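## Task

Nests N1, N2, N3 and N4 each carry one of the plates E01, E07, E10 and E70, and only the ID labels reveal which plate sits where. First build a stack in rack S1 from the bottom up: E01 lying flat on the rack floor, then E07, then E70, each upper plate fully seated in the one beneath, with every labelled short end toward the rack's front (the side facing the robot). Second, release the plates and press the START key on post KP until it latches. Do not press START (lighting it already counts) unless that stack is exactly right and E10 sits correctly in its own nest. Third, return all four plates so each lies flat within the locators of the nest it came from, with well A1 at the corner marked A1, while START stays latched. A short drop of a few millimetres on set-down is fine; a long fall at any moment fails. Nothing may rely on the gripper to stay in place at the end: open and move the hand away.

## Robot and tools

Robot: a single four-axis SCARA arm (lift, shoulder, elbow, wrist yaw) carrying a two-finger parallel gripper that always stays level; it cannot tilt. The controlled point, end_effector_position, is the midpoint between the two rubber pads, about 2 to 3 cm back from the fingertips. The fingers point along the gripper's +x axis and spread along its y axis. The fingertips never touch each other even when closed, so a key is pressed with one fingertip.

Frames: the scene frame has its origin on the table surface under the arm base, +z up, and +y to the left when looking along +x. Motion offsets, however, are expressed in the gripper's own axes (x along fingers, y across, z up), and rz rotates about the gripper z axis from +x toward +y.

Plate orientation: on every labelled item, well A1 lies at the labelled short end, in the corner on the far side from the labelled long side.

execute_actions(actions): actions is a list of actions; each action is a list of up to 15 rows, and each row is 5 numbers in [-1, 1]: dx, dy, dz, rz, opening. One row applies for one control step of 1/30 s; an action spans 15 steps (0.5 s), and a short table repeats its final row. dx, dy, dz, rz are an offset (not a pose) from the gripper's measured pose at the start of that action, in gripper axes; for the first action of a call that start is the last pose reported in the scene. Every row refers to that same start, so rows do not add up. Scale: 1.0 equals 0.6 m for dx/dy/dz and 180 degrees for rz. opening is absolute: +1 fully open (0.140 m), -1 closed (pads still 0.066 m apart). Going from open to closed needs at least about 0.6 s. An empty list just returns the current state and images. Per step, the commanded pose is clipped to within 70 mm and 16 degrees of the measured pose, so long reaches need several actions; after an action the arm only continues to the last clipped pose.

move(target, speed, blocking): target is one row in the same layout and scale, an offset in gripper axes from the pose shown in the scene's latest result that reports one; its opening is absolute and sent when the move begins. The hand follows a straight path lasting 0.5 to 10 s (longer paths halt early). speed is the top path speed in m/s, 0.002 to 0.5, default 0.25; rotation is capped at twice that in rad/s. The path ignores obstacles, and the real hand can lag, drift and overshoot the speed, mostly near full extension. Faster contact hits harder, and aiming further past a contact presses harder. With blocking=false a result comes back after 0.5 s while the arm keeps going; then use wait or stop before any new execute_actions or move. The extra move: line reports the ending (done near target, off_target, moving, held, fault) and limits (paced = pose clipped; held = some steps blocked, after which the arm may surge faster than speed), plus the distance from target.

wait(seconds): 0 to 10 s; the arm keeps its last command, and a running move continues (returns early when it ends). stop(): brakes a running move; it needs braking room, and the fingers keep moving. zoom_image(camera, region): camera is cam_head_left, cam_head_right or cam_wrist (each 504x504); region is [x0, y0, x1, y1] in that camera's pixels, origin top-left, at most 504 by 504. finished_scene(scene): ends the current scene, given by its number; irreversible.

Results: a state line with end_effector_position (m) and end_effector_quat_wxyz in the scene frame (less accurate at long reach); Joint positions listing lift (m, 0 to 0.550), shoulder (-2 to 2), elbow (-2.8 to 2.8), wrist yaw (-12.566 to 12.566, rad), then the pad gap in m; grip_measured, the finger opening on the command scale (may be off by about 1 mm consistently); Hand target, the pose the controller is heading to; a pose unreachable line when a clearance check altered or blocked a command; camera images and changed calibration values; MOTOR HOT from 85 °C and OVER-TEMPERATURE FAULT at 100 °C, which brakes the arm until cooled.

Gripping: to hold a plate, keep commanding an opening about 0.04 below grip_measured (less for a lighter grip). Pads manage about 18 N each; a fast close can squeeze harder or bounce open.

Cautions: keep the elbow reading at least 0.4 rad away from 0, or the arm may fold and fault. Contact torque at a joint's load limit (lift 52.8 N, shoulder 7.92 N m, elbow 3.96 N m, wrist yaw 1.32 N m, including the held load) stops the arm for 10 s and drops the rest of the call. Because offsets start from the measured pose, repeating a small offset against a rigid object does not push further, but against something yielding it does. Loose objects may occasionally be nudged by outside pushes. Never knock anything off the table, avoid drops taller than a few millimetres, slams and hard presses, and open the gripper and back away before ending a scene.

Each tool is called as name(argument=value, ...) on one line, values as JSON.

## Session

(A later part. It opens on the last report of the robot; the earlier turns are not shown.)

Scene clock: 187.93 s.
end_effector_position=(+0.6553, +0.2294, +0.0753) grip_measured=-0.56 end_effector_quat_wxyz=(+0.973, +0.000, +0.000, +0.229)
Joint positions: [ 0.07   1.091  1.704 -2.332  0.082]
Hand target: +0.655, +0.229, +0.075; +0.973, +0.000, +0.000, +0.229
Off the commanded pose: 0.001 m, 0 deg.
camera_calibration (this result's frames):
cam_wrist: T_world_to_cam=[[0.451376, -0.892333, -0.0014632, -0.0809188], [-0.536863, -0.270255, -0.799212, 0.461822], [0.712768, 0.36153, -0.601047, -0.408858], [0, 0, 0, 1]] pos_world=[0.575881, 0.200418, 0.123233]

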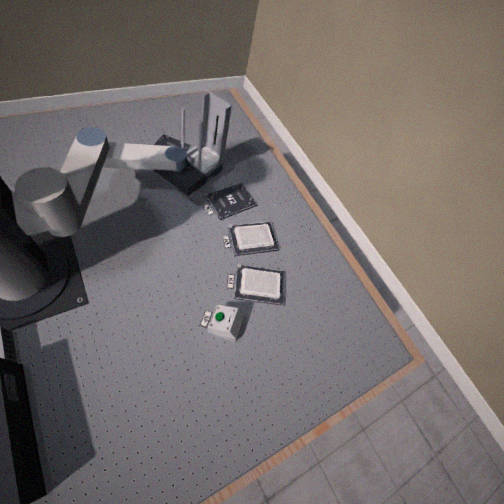

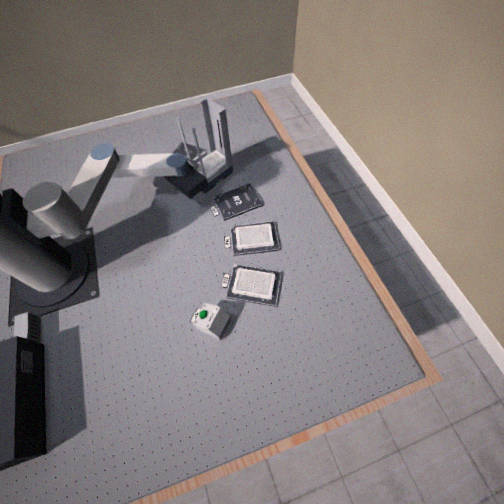

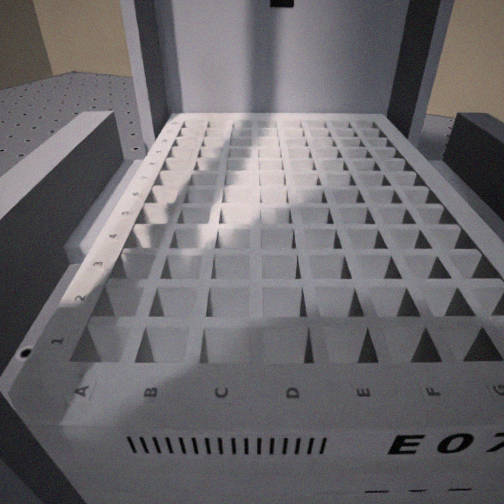

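execute_actions(actions=[[[0,0,0.0008,0,-0.5],[0,0,0.0008,0,-0.45],[0,0,0.0008,0,-0.4],[0,0,0.0008,0,-0.3],[0,0,0.0008,0,-0.2],[0,0,0.0008,0,-0.1],[0,0,0.0008,0,0.0]],[[0,0,0,0,0.0]]])

move(target=[-0.25, 0, 0.0, 0, 0.0], speed=0.15)

Scene clock: 191.00 s.
end_effector_position=(+0.6553, +0.2294, +0.0759) grip_measured=+0.00 end_effector_quat_wxyz=(+0.973, +0.000, +0.000, +0.229)
Joint positions: [ 0.071  1.091  1.704 -2.332  0.103]
Hand target: +0.655, +0.229, +0.076; +0.973, +0.000, +0.000, +0.229
Off the commanded pose: 0.000 m, 0 deg.
camera_calibration (this result's frames):
cam_wrist: T_world_to_cam=[[0.451373, -0.892334, -0.0014632, -0.0809162], [-0.536864, -0.270254, -0.799212, 0.462259], [0.712769, 0.361529, -0.601047, -0.408531], [0, 0, 0, 1]] pos_world=[0.575882, 0.200418, 0.123779]

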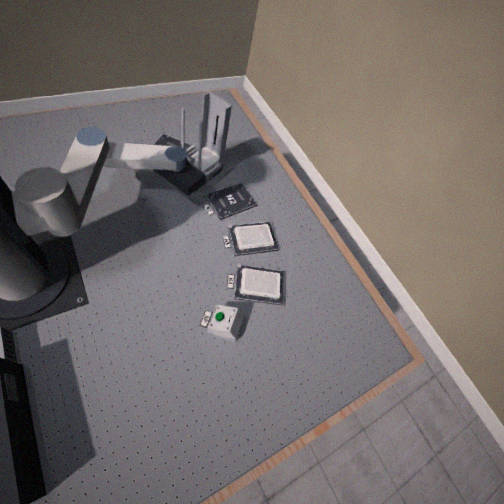

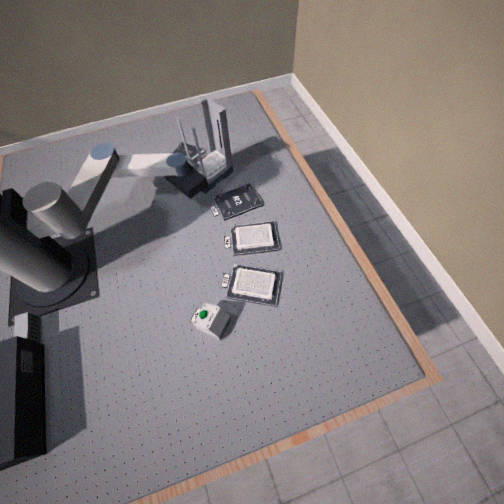

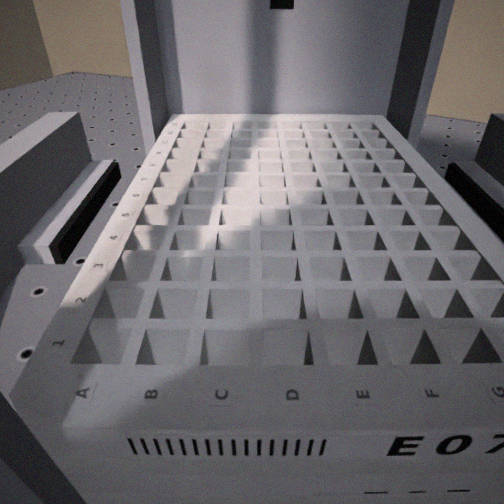

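Scene clock: 192.30 s.
end_effector_position=(+0.5210, +0.1623, +0.0759) grip_measured=+0.00 end_effector_quat_wxyz=(+0.973, +0.000, +0.000, +0.229)
Joint positions: [ 0.071  1.37   0.958 -1.865  0.103]
Hand target: +0.521, +0.162, +0.076; +0.973, +0.000, +0.000, +0.229
Off the commanded pose: 0.000 m, 0 deg.
move: done
camera_calibration (this result's frames):
cam_wrist: T_world_to_cam=[[0.45103, -0.892508, -0.0014632, -0.0800057], [-0.536968, -0.270047, -0.799212, 0.37207], [0.712908, 0.361254, -0.601047, -0.288609], [0, 0, 0, 1]] pos_world=[0.441626, 0.133332, 0.123779]

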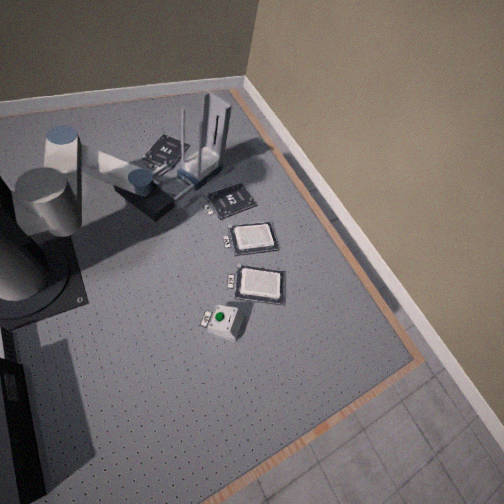

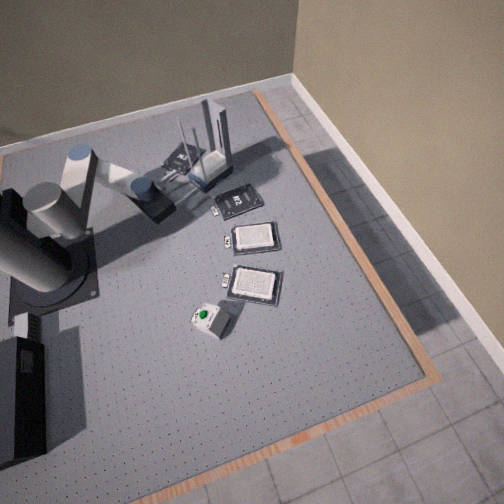

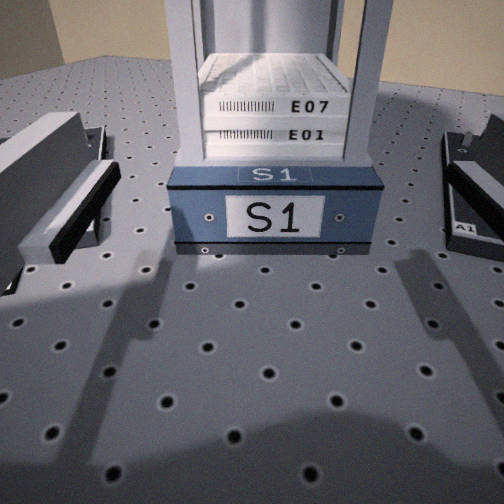

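move(target=[0.0407, -0.5567, -0.0123, -0.2238, 0.0], speed=0.25)

zoom_image(camera="cam_wrist", region=[130, 150, 420, 230])

zoom_image(camera="cam_wrist", region=[60, 384, 504, 504])

Scene clock: 204.17 s.
end_effector_position=(+0.6920, -0.1256, +0.0686) grip_measured=+0.00 end_effector_quat_wxyz=(+0.993, +0.000, +0.000, -0.120)
Joint positions: [ 0.064  0.414  1.703 -2.358  0.103]
Hand target: +0.692, -0.126, +0.069; +0.993, +0.000, +0.000, -0.120
Off the commanded pose: 0.000 m, 0 deg.
move: done
camera_calibration (this result's frames):
cam_wrist: T_world_to_cam=[[-0.232953, -0.972487, -0.0014632, 0.0491738], [-0.584239, 0.141153, -0.799212, 0.46466], [0.77743, -0.185324, -0.601047, -0.424223], [0, 0, 0, 1]] pos_world=[0.612732, -0.0963862, 0.116456]

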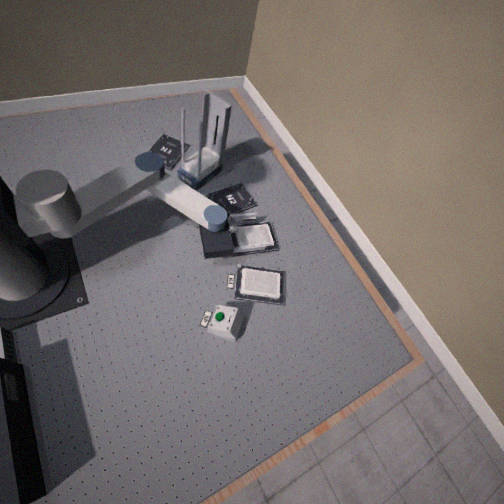

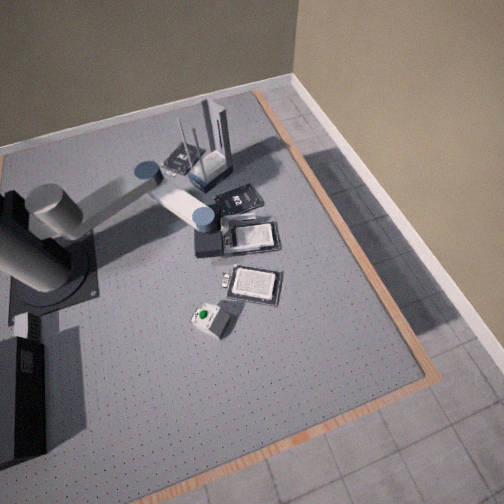

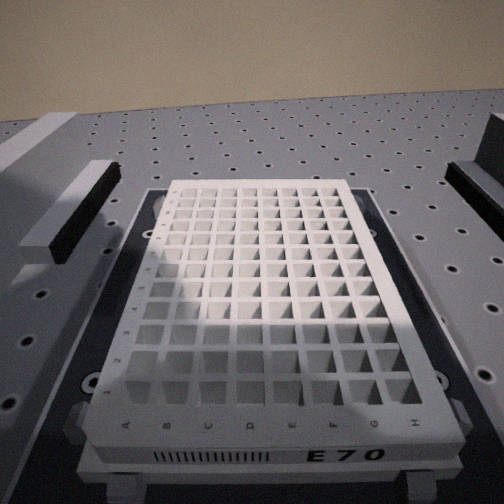

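Region (130, 150, 420, 230) of cam_wrist's 504x504 image, scaled by 1.738, with more detail than that image has; it fills the top 139 rows of this view, and the rest is white.

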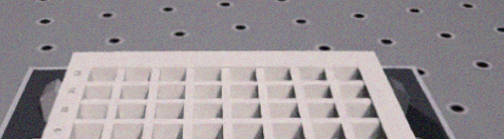

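Region (60, 384, 504, 504) of cam_wrist's 504x504 image, scaled by 1.135, with more detail than that image has; it fills the top 136 rows of this view, and the rest is white.

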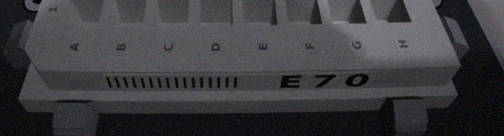

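move(target=[0.0225, 0.01, 0, 0.004, 0.0], speed=0.08)

zoom_image(camera="cam_wrist", region=[150, 170, 400, 230])

zoom_image(camera="cam_wrist", region=[100, 420, 504, 504])

Scene clock: 211.10 s.
end_effector_position=(+0.7066, -0.1229, +0.0686) grip_measured=+0.00 end_effector_quat_wxyz=(+0.994, +0.000, +0.000, -0.114)
Joint positions: [ 0.064  0.389  1.785 -2.402  0.103]
Hand target: +0.707, -0.123, +0.069; +0.994, +0.000, +0.000, -0.114
Off the commanded pose: 0.000 m, 0 deg.
move: done
camera_calibration (this result's frames):
cam_wrist: T_world_to_cam=[[-0.220274, -0.975437, -0.0014632, 0.0459142], [-0.586027, 0.133536, -0.799212, 0.473118], [0.779777, -0.175188, -0.601047, -0.435462], [0, 0, 0, 1]] pos_world=[0.626937, -0.0946798, 0.116456]

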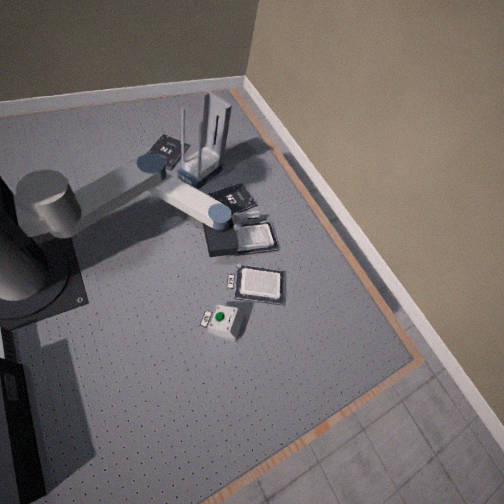

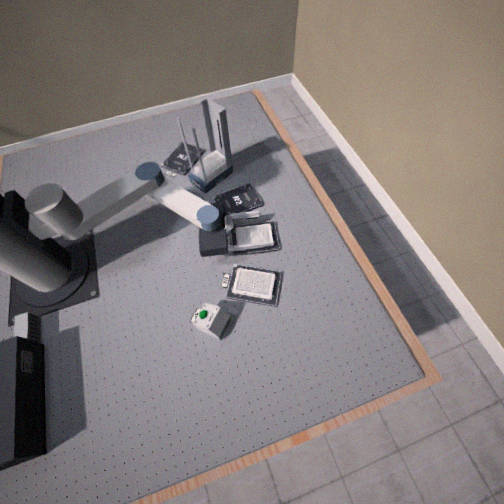

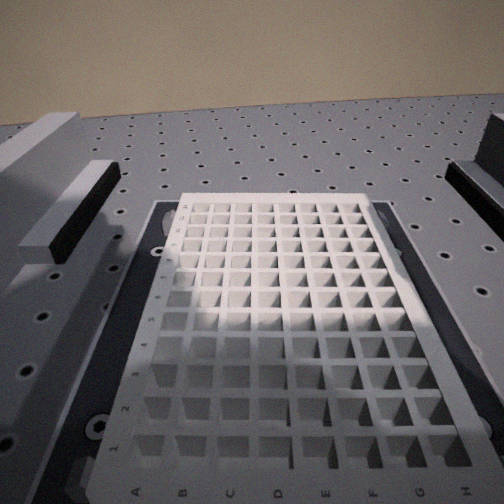

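Region (150, 170, 400, 230) of cam_wrist's 504x504 image, scaled by 2.016, with more detail than that image has; it fills the top 121 rows of this view, and the rest is white.

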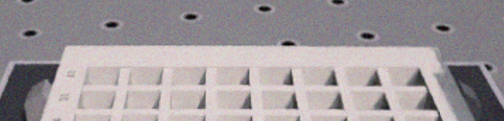

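Region (100, 420, 504, 504) of cam_wrist's 504x504 image, scaled by 1.248, with more detail than that image has; it fills the top 105 rows of this view, and the rest is white.

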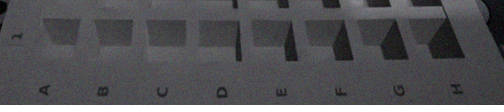

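move(target=[0, 0, -0.0585, 0, 0.0], speed=0.08)

execute_actions(actions=[[[0,0,0,0,-0.1],[0,0,0,0,-0.2],[0,0,0,0,-0.3],[0,0,0,0,-0.35],[0,0,0,0,-0.4],[0,0,0,0,-0.45],[0,0,0,0,-0.48],[0,0,0,0,-0.5]],[[0,0,0,0,-0.52],[0,0,0,0,-0.53],[0,0,0,0,-0.54],[0,0,0,0,-0.55],[0,0,0,0,-0.56],[0,0,0,0,-0.57],[0,0,0,0,-0.58],[0,0,0,0,-0.59],[0,0,0,0,-0.6]],[[0,0,0,0,-0.6]]])

Scene clock: 215.57 s.
end_effector_position=(+0.7066, -0.1229, +0.0334) grip_measured=+0.00 end_effector_quat_wxyz=(+0.994, +0.000, +0.000, -0.114)
Joint positions: [ 0.028  0.389  1.785 -2.402  0.103]
Hand target: +0.707, -0.123, +0.033; +0.994, +0.000, +0.000, -0.114
Off the commanded pose: 0.000 m, 0 deg.
move: done
camera_calibration (this result's frames):
cam_wrist: T_world_to_cam=[[-0.220314, -0.975428, -0.0014632, 0.0458818], [-0.586022, 0.13356, -0.799212, 0.445009], [0.779769, -0.17522, -0.601047, -0.456594], [0, 0, 0, 1]] pos_world=[0.626931, -0.0946854, 0.0812892]

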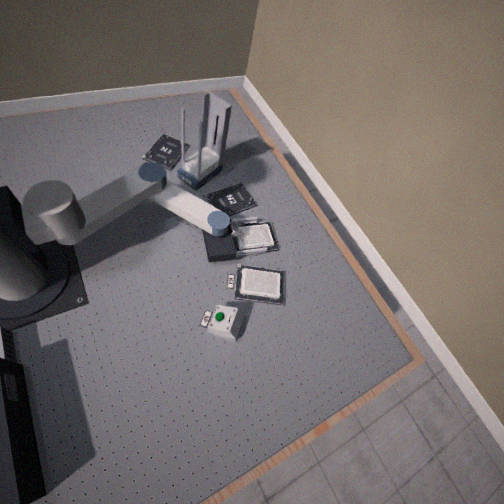

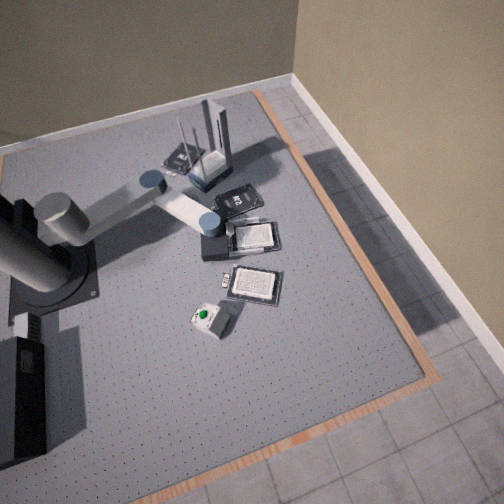

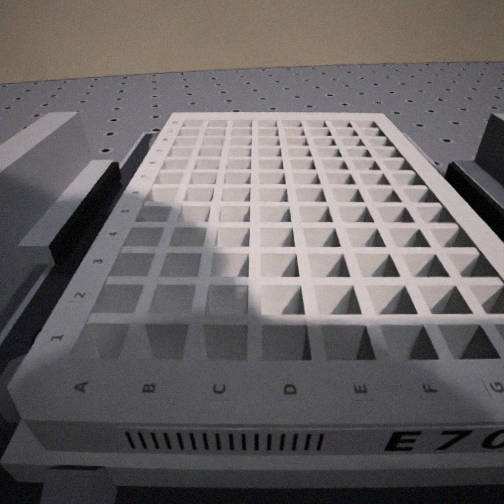

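Scene clock: 217.07 s.
end_effector_position=(+0.7066, -0.1229, +0.0336) grip_measured=-0.56 end_effector_quat_wxyz=(+0.994, +0.000, +0.000, -0.114)
Joint positions: [ 0.029  0.389  1.785 -2.402  0.082]
Hand target: +0.707, -0.123, +0.034; +0.994, +0.000, +0.000, -0.114
Off the commanded pose: 0.000 m, 0 deg.
camera_calibration (this result's frames):
cam_wrist: T_world_to_cam=[[-0.220304, -0.97543, -0.0014632, 0.0458773], [-0.586023, 0.133554, -0.799212, 0.445153], [0.779771, -0.175212, -0.601047, -0.456487], [0, 0, 0, 1]] pos_world=[0.626932, -0.0946837, 0.0814688]

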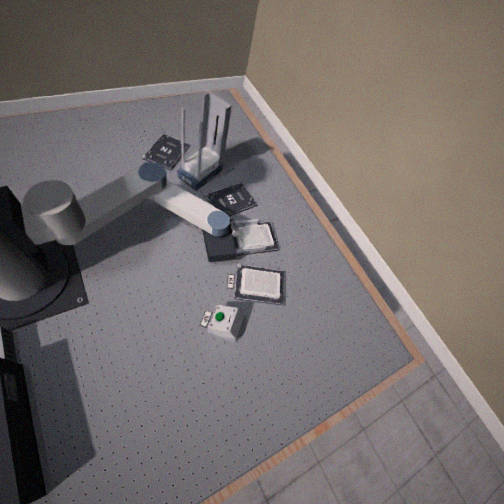

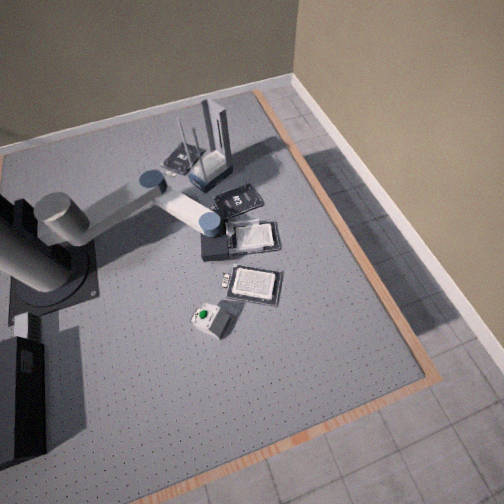

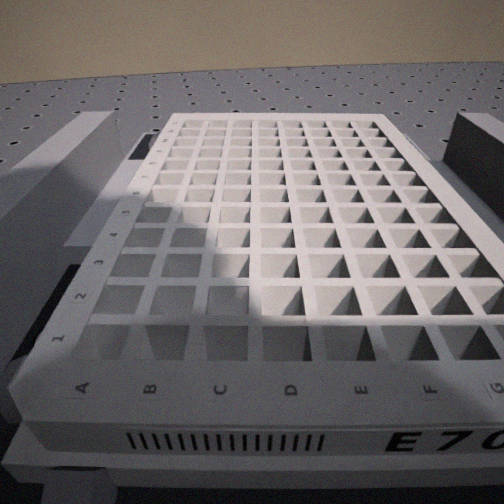

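move(target=[0, 0, 0.4857, 0, -0.6], speed=0.25)

move(target=[-0.2166, 0.5523, 0, 0.2200, -0.6], speed=0.25)

Scene clock: 224.33 s.
end_effector_position=(+0.7066, -0.1229, +0.3250) grip_measured=-0.56 end_effector_quat_wxyz=(+0.994, +0.000, +0.000, -0.114)
Joint positions: [ 0.32   0.389  1.785 -2.402  0.082]
Hand target: +0.707, -0.123, +0.325; +0.994, +0.000, +0.000, -0.114
Off the commanded pose: 0.000 m, 0 deg.
move: done
camera_calibration (this result's frames):
cam_wrist: T_world_to_cam=[[-0.220259, -0.97544, -0.0014632, 0.0462823], [-0.586029, 0.133527, -0.799212, 0.678109], [0.779779, -0.175177, -0.601047, -0.281305], [0, 0, 0, 1]] pos_world=[0.626942, -0.0946785, 0.372943]

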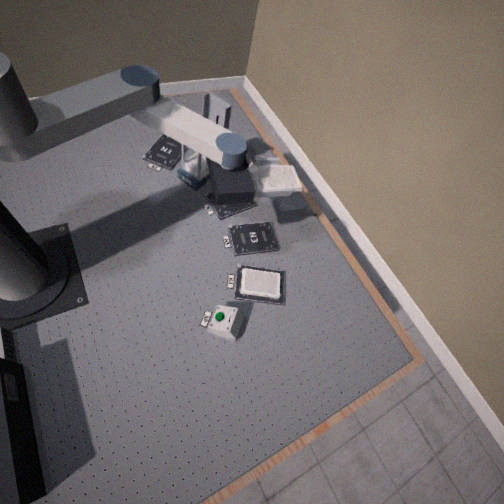

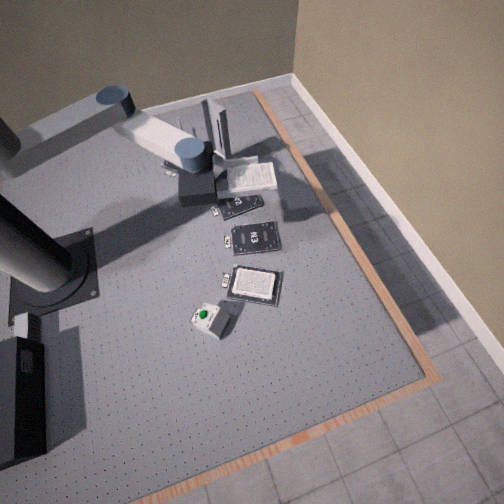

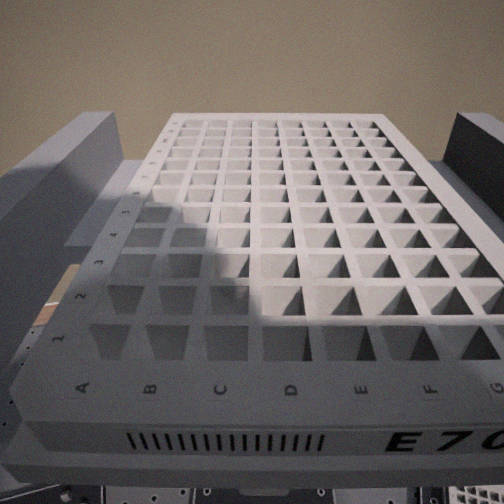

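Scene clock: 226.10 s.
end_effector_position=(+0.6546, +0.2294, +0.3250) grip_measured=-0.56 end_effector_quat_wxyz=(+0.973, +0.000, +0.000, +0.230)
Joint positions: [ 0.32   1.093  1.7   -2.329  0.082]
Hand target: +0.655, +0.229, +0.325; +0.973, +0.000, +0.000, +0.230
Off the commanded pose: 0.000 m, 0 deg.
move: done
camera_calibration (this result's frames):
cam_wrist: T_world_to_cam=[[0.452624, -0.8917, -0.0014632, -0.0812466], [-0.536484, -0.271006, -0.799212, 0.660919], [0.712261, 0.362528, -0.601047, -0.258138], [0, 0, 0, 1]] pos_world=[0.575208, 0.200248, 0.372943]

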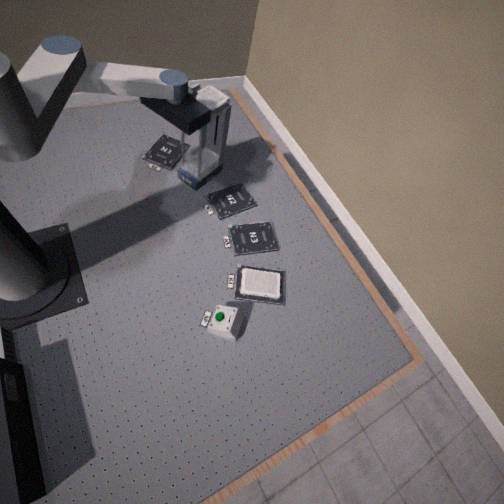

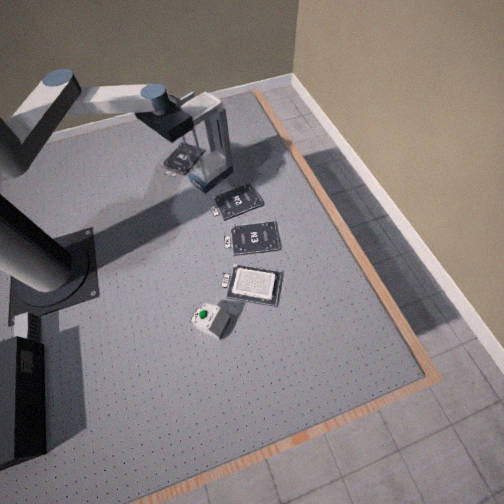

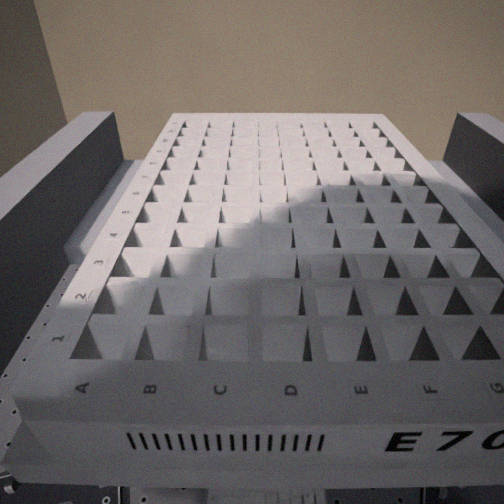

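move(target=[0.0004, -0.0004, -0.06, -0.0004, -0.6], speed=0.04)

Scene clock: 229.60 s.
end_effector_position=(+0.6548, +0.2293, +0.2890) grip_measured=-0.56 end_effector_quat_wxyz=(+0.973, +0.000, +0.000, +0.230)
Joint positions: [ 0.284  1.092  1.702 -2.331  0.082]
Hand target: +0.655, +0.229, +0.289; +0.973, +0.000, +0.000, +0.229
Off the commanded pose: 0.000 m, 0 deg.
move: done
camera_calibration (this result's frames):
cam_wrist: T_world_to_cam=[[0.451734, -0.892152, -0.0014632, -0.080782], [-0.536755, -0.270471, -0.799212, 0.632264], [0.712623, 0.361817, -0.601047, -0.280065], [0, 0, 0, 1]] pos_world=[0.575443, 0.200271, 0.336863]

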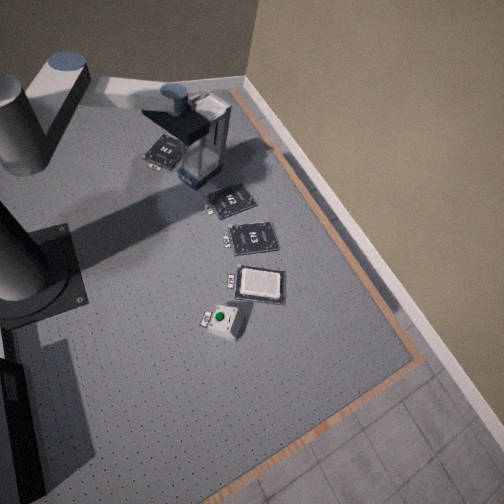

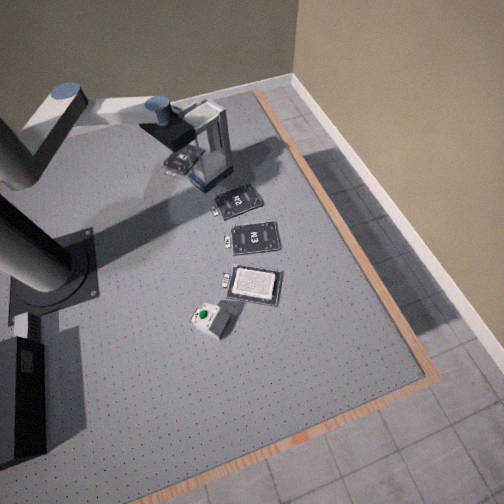

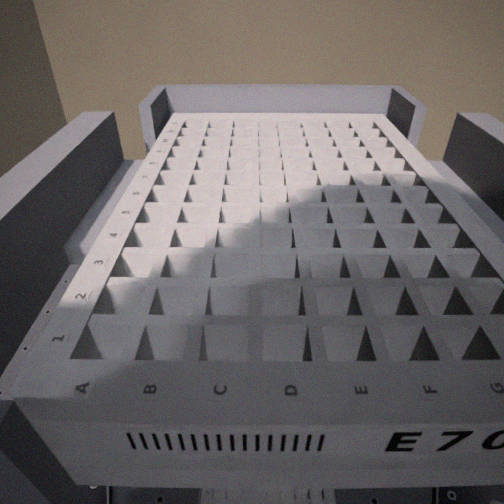

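move(target=[0, 0, -0.3275, 0, -0.6], speed=0.12)

execute_actions(actions=[[[0,0,-0.001,0,-0.6]],[[0,0,-0.001,0,-0.6]],[[0,0,-0.001,0,-0.6]],[[0,0,-0.001,0,-0.6]],[[0,0,-0.001,0,-0.6]],[[0,0,-0.001,0,-0.6]],[[0,0,-0.001,0,-0.6]],[[0,0,-0.001,0,-0.6]],[[0,0,-0.001,0,-0.6]]])

Scene clock: 234.97 s.
end_effector_position=(+0.6548, +0.2293, +0.0924) grip_measured=-0.56 end_effector_quat_wxyz=(+0.973, +0.000, +0.000, +0.230)
Joint positions: [ 0.087  1.092  1.702 -2.331  0.082]
Hand target: +0.655, +0.229, +0.092; +0.973, +0.000, +0.000, +0.230
Off the commanded pose: 0.000 m, 0 deg.
move: done
camera_calibration (this result's frames):
cam_wrist: T_world_to_cam=[[0.451693, -0.892172, -0.0014632, -0.0810512], [-0.536767, -0.270446, -0.799212, 0.475154], [0.712639, 0.361784, -0.601047, -0.398216], [0, 0, 0, 1]] pos_world=[0.575442, 0.20026, 0.140284]

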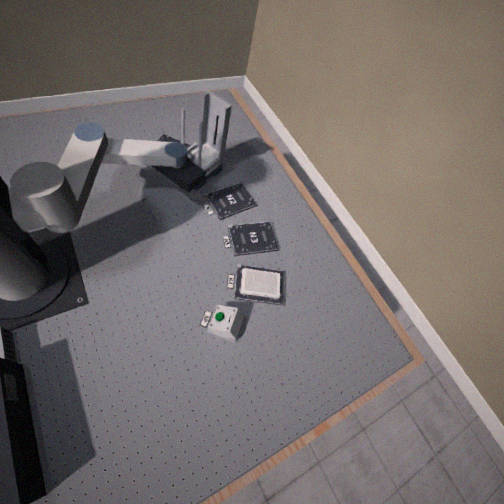

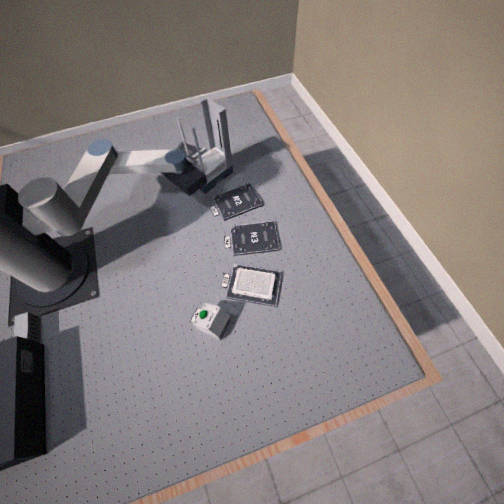

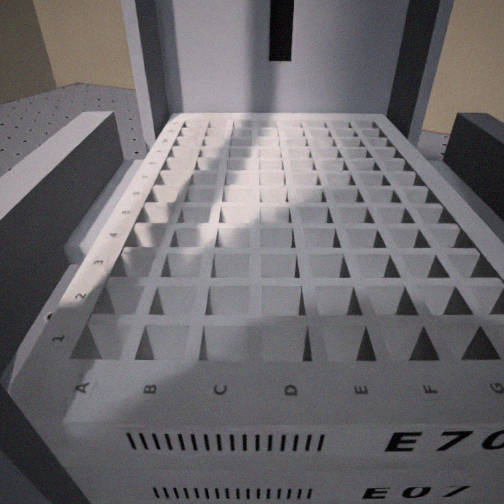

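Scene clock: 239.47 s.
end_effector_position=(+0.6548, +0.2293, +0.0883) grip_measured=-0.56 end_effector_quat_wxyz=(+0.973, +0.000, +0.000, +0.230)
Joint positions: [ 0.083  1.092  1.702 -2.331  0.082]
Hand target: +0.655, +0.229, +0.088; +0.973, +0.000, +0.000, +0.230
Off the commanded pose: 0.001 m, 0 deg.
camera_calibration (this result's frames):
cam_wrist: T_world_to_cam=[[0.451726, -0.892155, -0.0014632, -0.0810824], [-0.536757, -0.270466, -0.799212, 0.471879], [0.712626, 0.36181, -0.601047, -0.400665], [0, 0, 0, 1]] pos_world=[0.575435, 0.200254, 0.136195]

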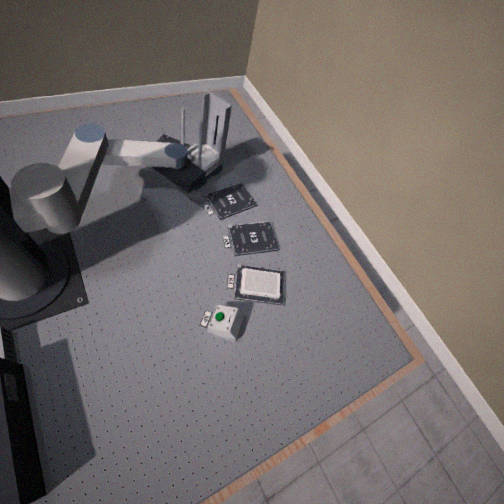

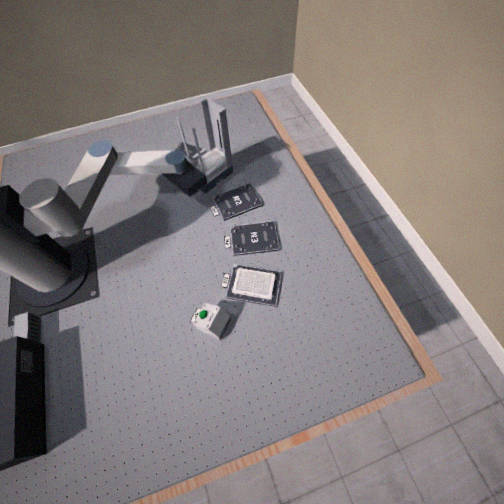

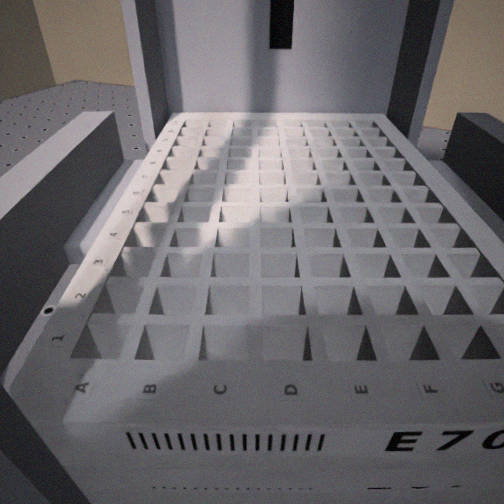

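execute_actions(actions=[[[0,0,0.0008,0,-0.5],[0,0,0.0008,0,-0.45],[0,0,0.0008,0,-0.4],[0,0,0.0008,0,-0.3],[0,0,0.0008,0,-0.2],[0,0,0.0008,0,-0.1],[0,0,0.0008,0,0.0]],[[0,0,0,0,0.0]]])

move(target=[-0.25, 0, 0.0, 0, 0.0], speed=0.15)

zoom_image(camera="cam_wrist", region=[150, 30, 400, 230])

Scene clock: 243.17 s.
end_effector_position=(+0.6548, +0.2293, +0.0888) grip_measured=+0.00 end_effector_quat_wxyz=(+0.973, +0.000, +0.000, +0.230)
Joint positions: [ 0.084  1.092  1.702 -2.331  0.103]
Hand target: +0.655, +0.229, +0.089; +0.973, +0.000, +0.000, +0.230
Off the commanded pose: 0.000 m, 0 deg.
camera_calibration (this result's frames):
cam_wrist: T_world_to_cam=[[0.451728, -0.892154, -0.0014632, -0.0810826], [-0.536756, -0.270467, -0.799212, 0.472316], [0.712625, 0.361812, -0.601047, -0.400336], [0, 0, 0, 1]] pos_world=[0.575436, 0.200254, 0.136741]

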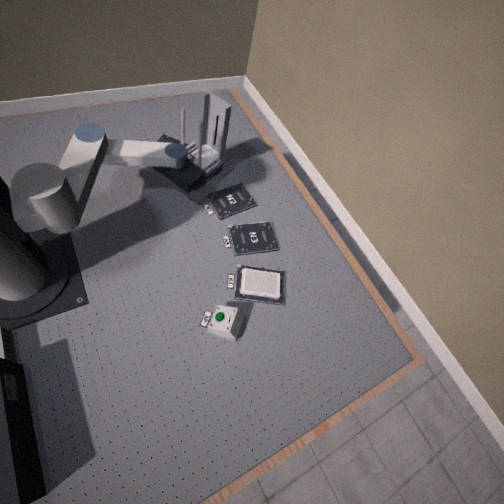

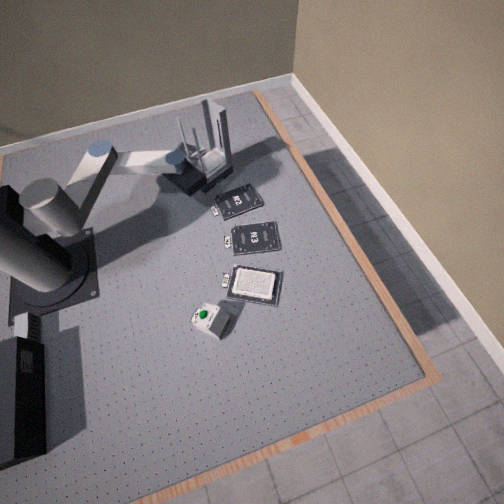

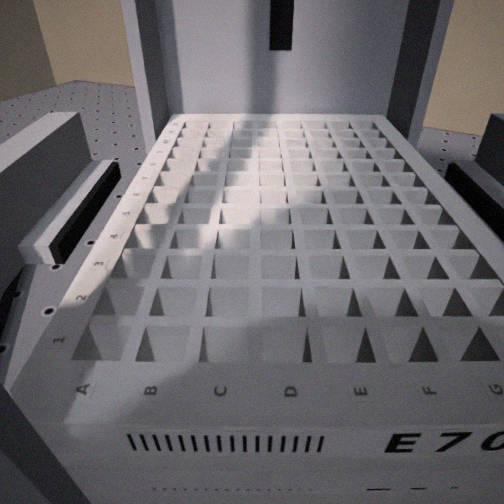

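Scene clock: 244.47 s.
end_effector_position=(+0.5206, +0.1621, +0.0888) grip_measured=+0.00 end_effector_quat_wxyz=(+0.973, +0.000, +0.000, +0.229)
Joint positions: [ 0.084  1.37   0.956 -1.863  0.103]
Hand target: +0.521, +0.162, +0.089; +0.973, +0.000, +0.000, +0.230
Off the commanded pose: 0.000 m, 0 deg.
move: done
camera_calibration (this result's frames):
cam_wrist: T_world_to_cam=[[0.451389, -0.892326, -0.0014632, -0.0801741], [-0.536859, -0.270263, -0.799212, 0.382127], [0.712762, 0.361541, -0.601047, -0.280415], [0, 0, 0, 1]] pos_world=[0.441208, 0.133115, 0.136741]

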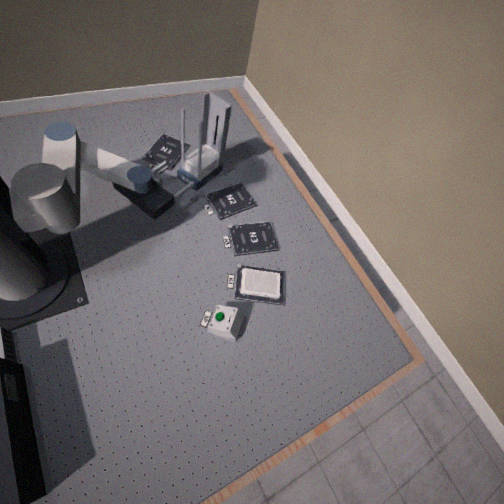

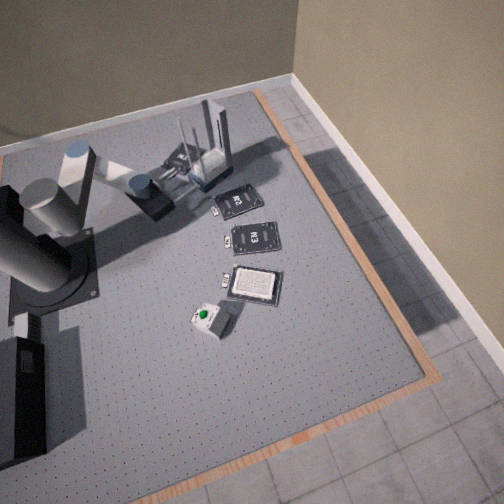

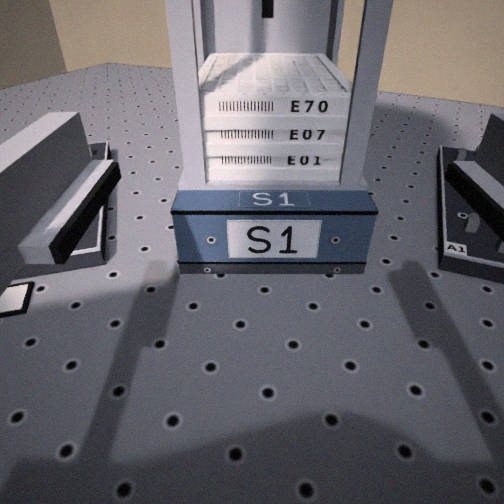

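Region (150, 30, 400, 230) of cam_wrist's 504x504 image, scaled by 2.016, with more detail than that image has; it fills the top 403 rows of this view, and the rest is white.

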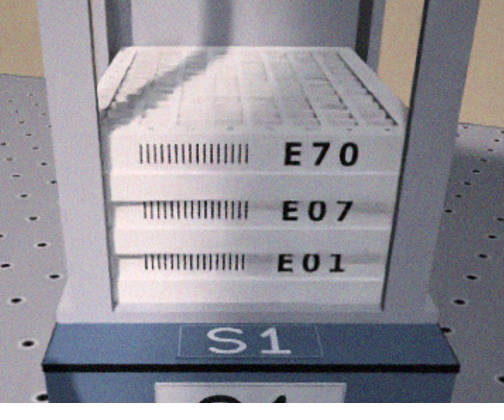

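move(target=[-0.2734, -0.5716, 0.052, -0.3240, 0.0], speed=0.25)

Scene clock: 253.50 s.
end_effector_position=(+0.5271, -0.2179, +0.1200) grip_measured=+0.00 end_effector_quat_wxyz=(+0.962, +0.000, +0.000, -0.274)
Joint positions: [ 0.115  0.342  1.101 -1.998  0.103]
Hand target: +0.527, -0.218, +0.120; +0.962, +0.000, +0.000, -0.274
Off the commanded pose: 0.000 m, 0 deg.
move: done
camera_calibration (this result's frames):
cam_wrist: T_world_to_cam=[[-0.522251, -0.852791, -0.0014632, 0.0996898], [-0.511958, 0.314895, -0.799212, 0.422207], [0.682021, -0.41664, -0.601047, -0.282285], [0, 0, 0, 1]] pos_world=[0.46074, -0.165548, 0.167913]

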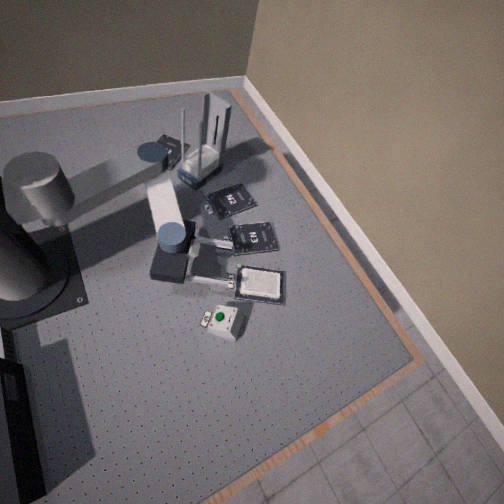

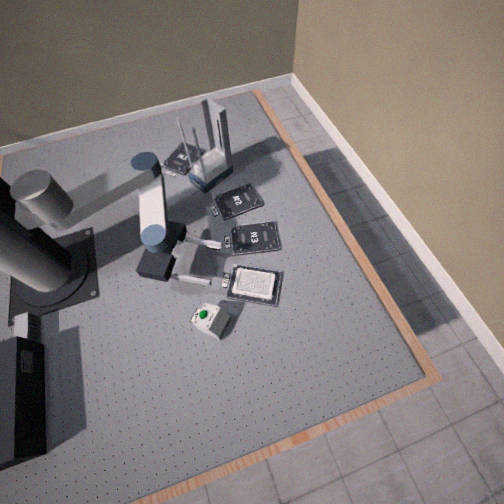

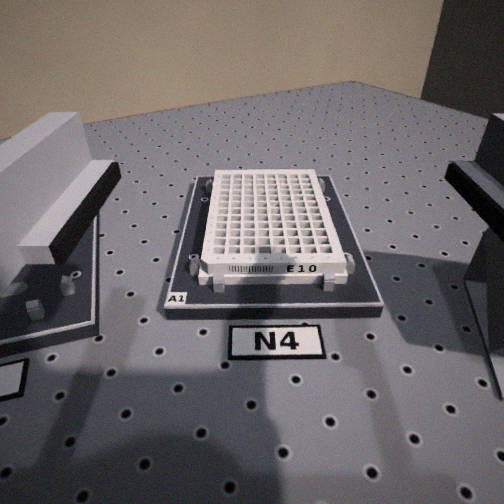

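move(target=[-0.1198, -0.1803, 0.0, -0.0971, 0.0], speed=0.2)

Scene clock: 258.63 s.
end_effector_position=(+0.4090, -0.2720, +0.1200) grip_measured=+0.00 end_effector_quat_wxyz=(+0.909, +0.000, +0.000, -0.417)
Joint positions: [ 0.115  0.115  0.856 -1.832  0.103]
Hand target: +0.409, -0.272, +0.120; +0.909, +0.000, +0.000, -0.417
Off the commanded pose: 0.000 m, 0 deg.
move: done
camera_calibration (this result's frames):
cam_wrist: T_world_to_cam=[[-0.754696, -0.656073, -0.0014632, 0.140366], [-0.393449, 0.454376, -0.799212, 0.368228], [0.525007, -0.602586, -0.601047, -0.210608], [0, 0, 0, 1]] pos_world=[0.361383, -0.202133, 0.167913]

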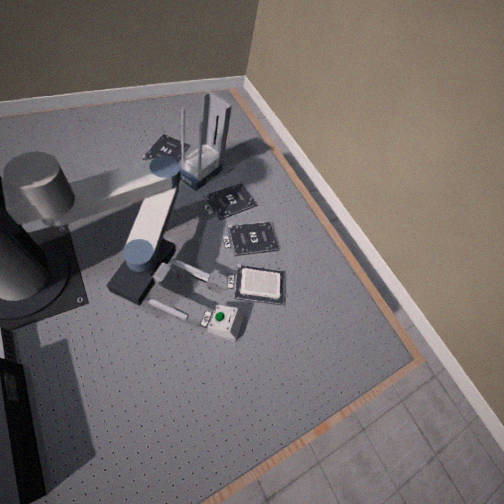

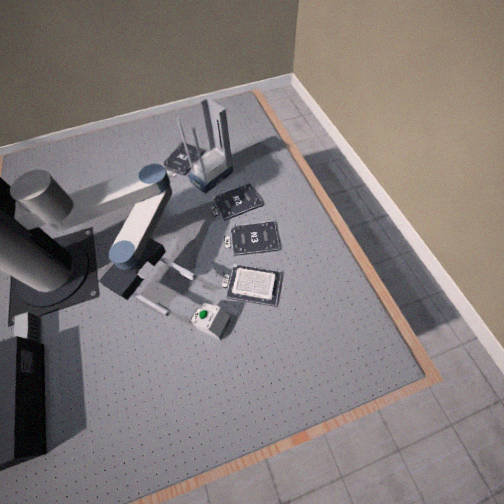

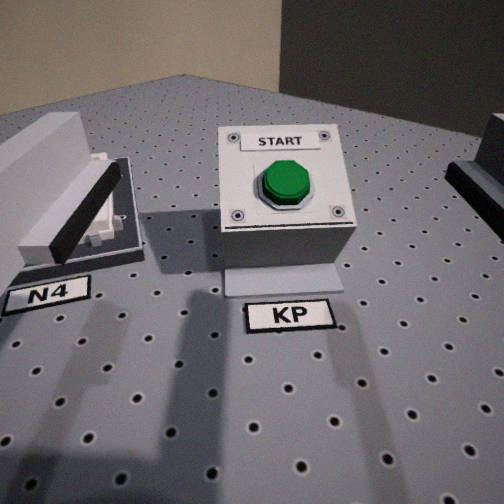

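zoom_image(camera="cam_wrist", region=[212, 120, 362, 240])

move(target=[0.0833, 0, 0.0, 0, 0.0], speed=0.15)

Region (212, 120, 362, 240) of cam_wrist's 504x504 image, scaled by 3.360, with more detail than that image has; it fills the top 403 rows of this view, and the rest is white.

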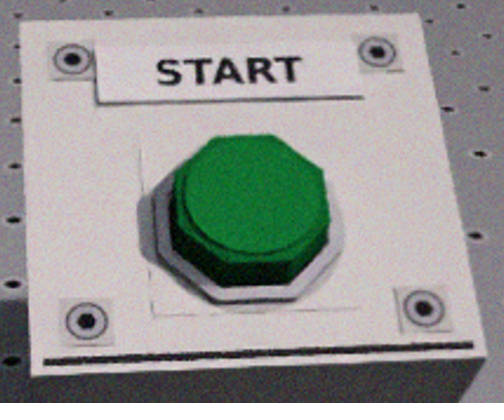

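Scene clock: 261.83 s.
end_effector_position=(+0.4416, -0.3099, +0.1200) grip_measured=+0.00 end_effector_quat_wxyz=(+0.909, +0.000, +0.000, -0.417)
Joint positions: [ 0.115  0.044  1.077 -1.981  0.103]
Hand target: +0.442, -0.310, +0.120; +0.909, +0.000, +0.000, -0.417
Off the commanded pose: 0.000 m, 0 deg.
move: done
camera_calibration (this result's frames):
cam_wrist: T_world_to_cam=[[-0.754411, -0.656401, -0.0014632, 0.139961], [-0.393646, 0.454205, -0.799212, 0.398333], [0.525268, -0.602358, -0.601047, -0.250638], [0, 0, 0, 1]] pos_world=[0.394042, -0.240029, 0.167913]

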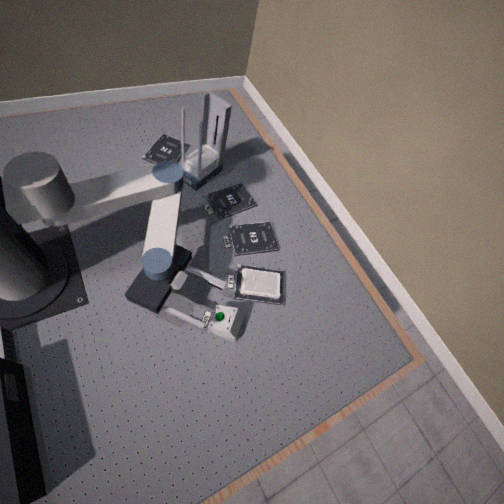

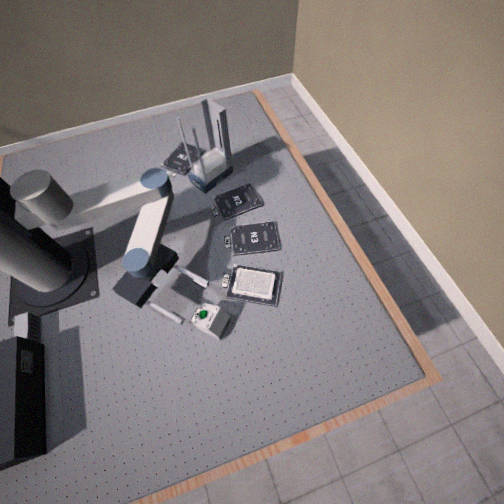

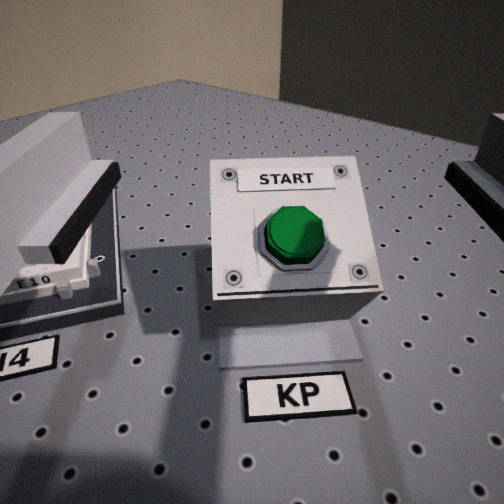

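zoom_image(camera="cam_wrist", region=[206, 150, 386, 300])

Region (206, 150, 386, 300) of cam_wrist's 504x504 image, scaled by 2.800, with more detail than that image has.

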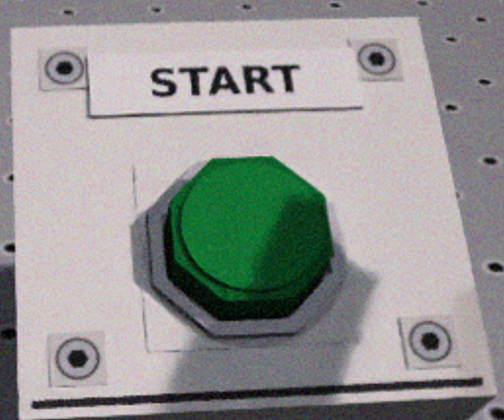

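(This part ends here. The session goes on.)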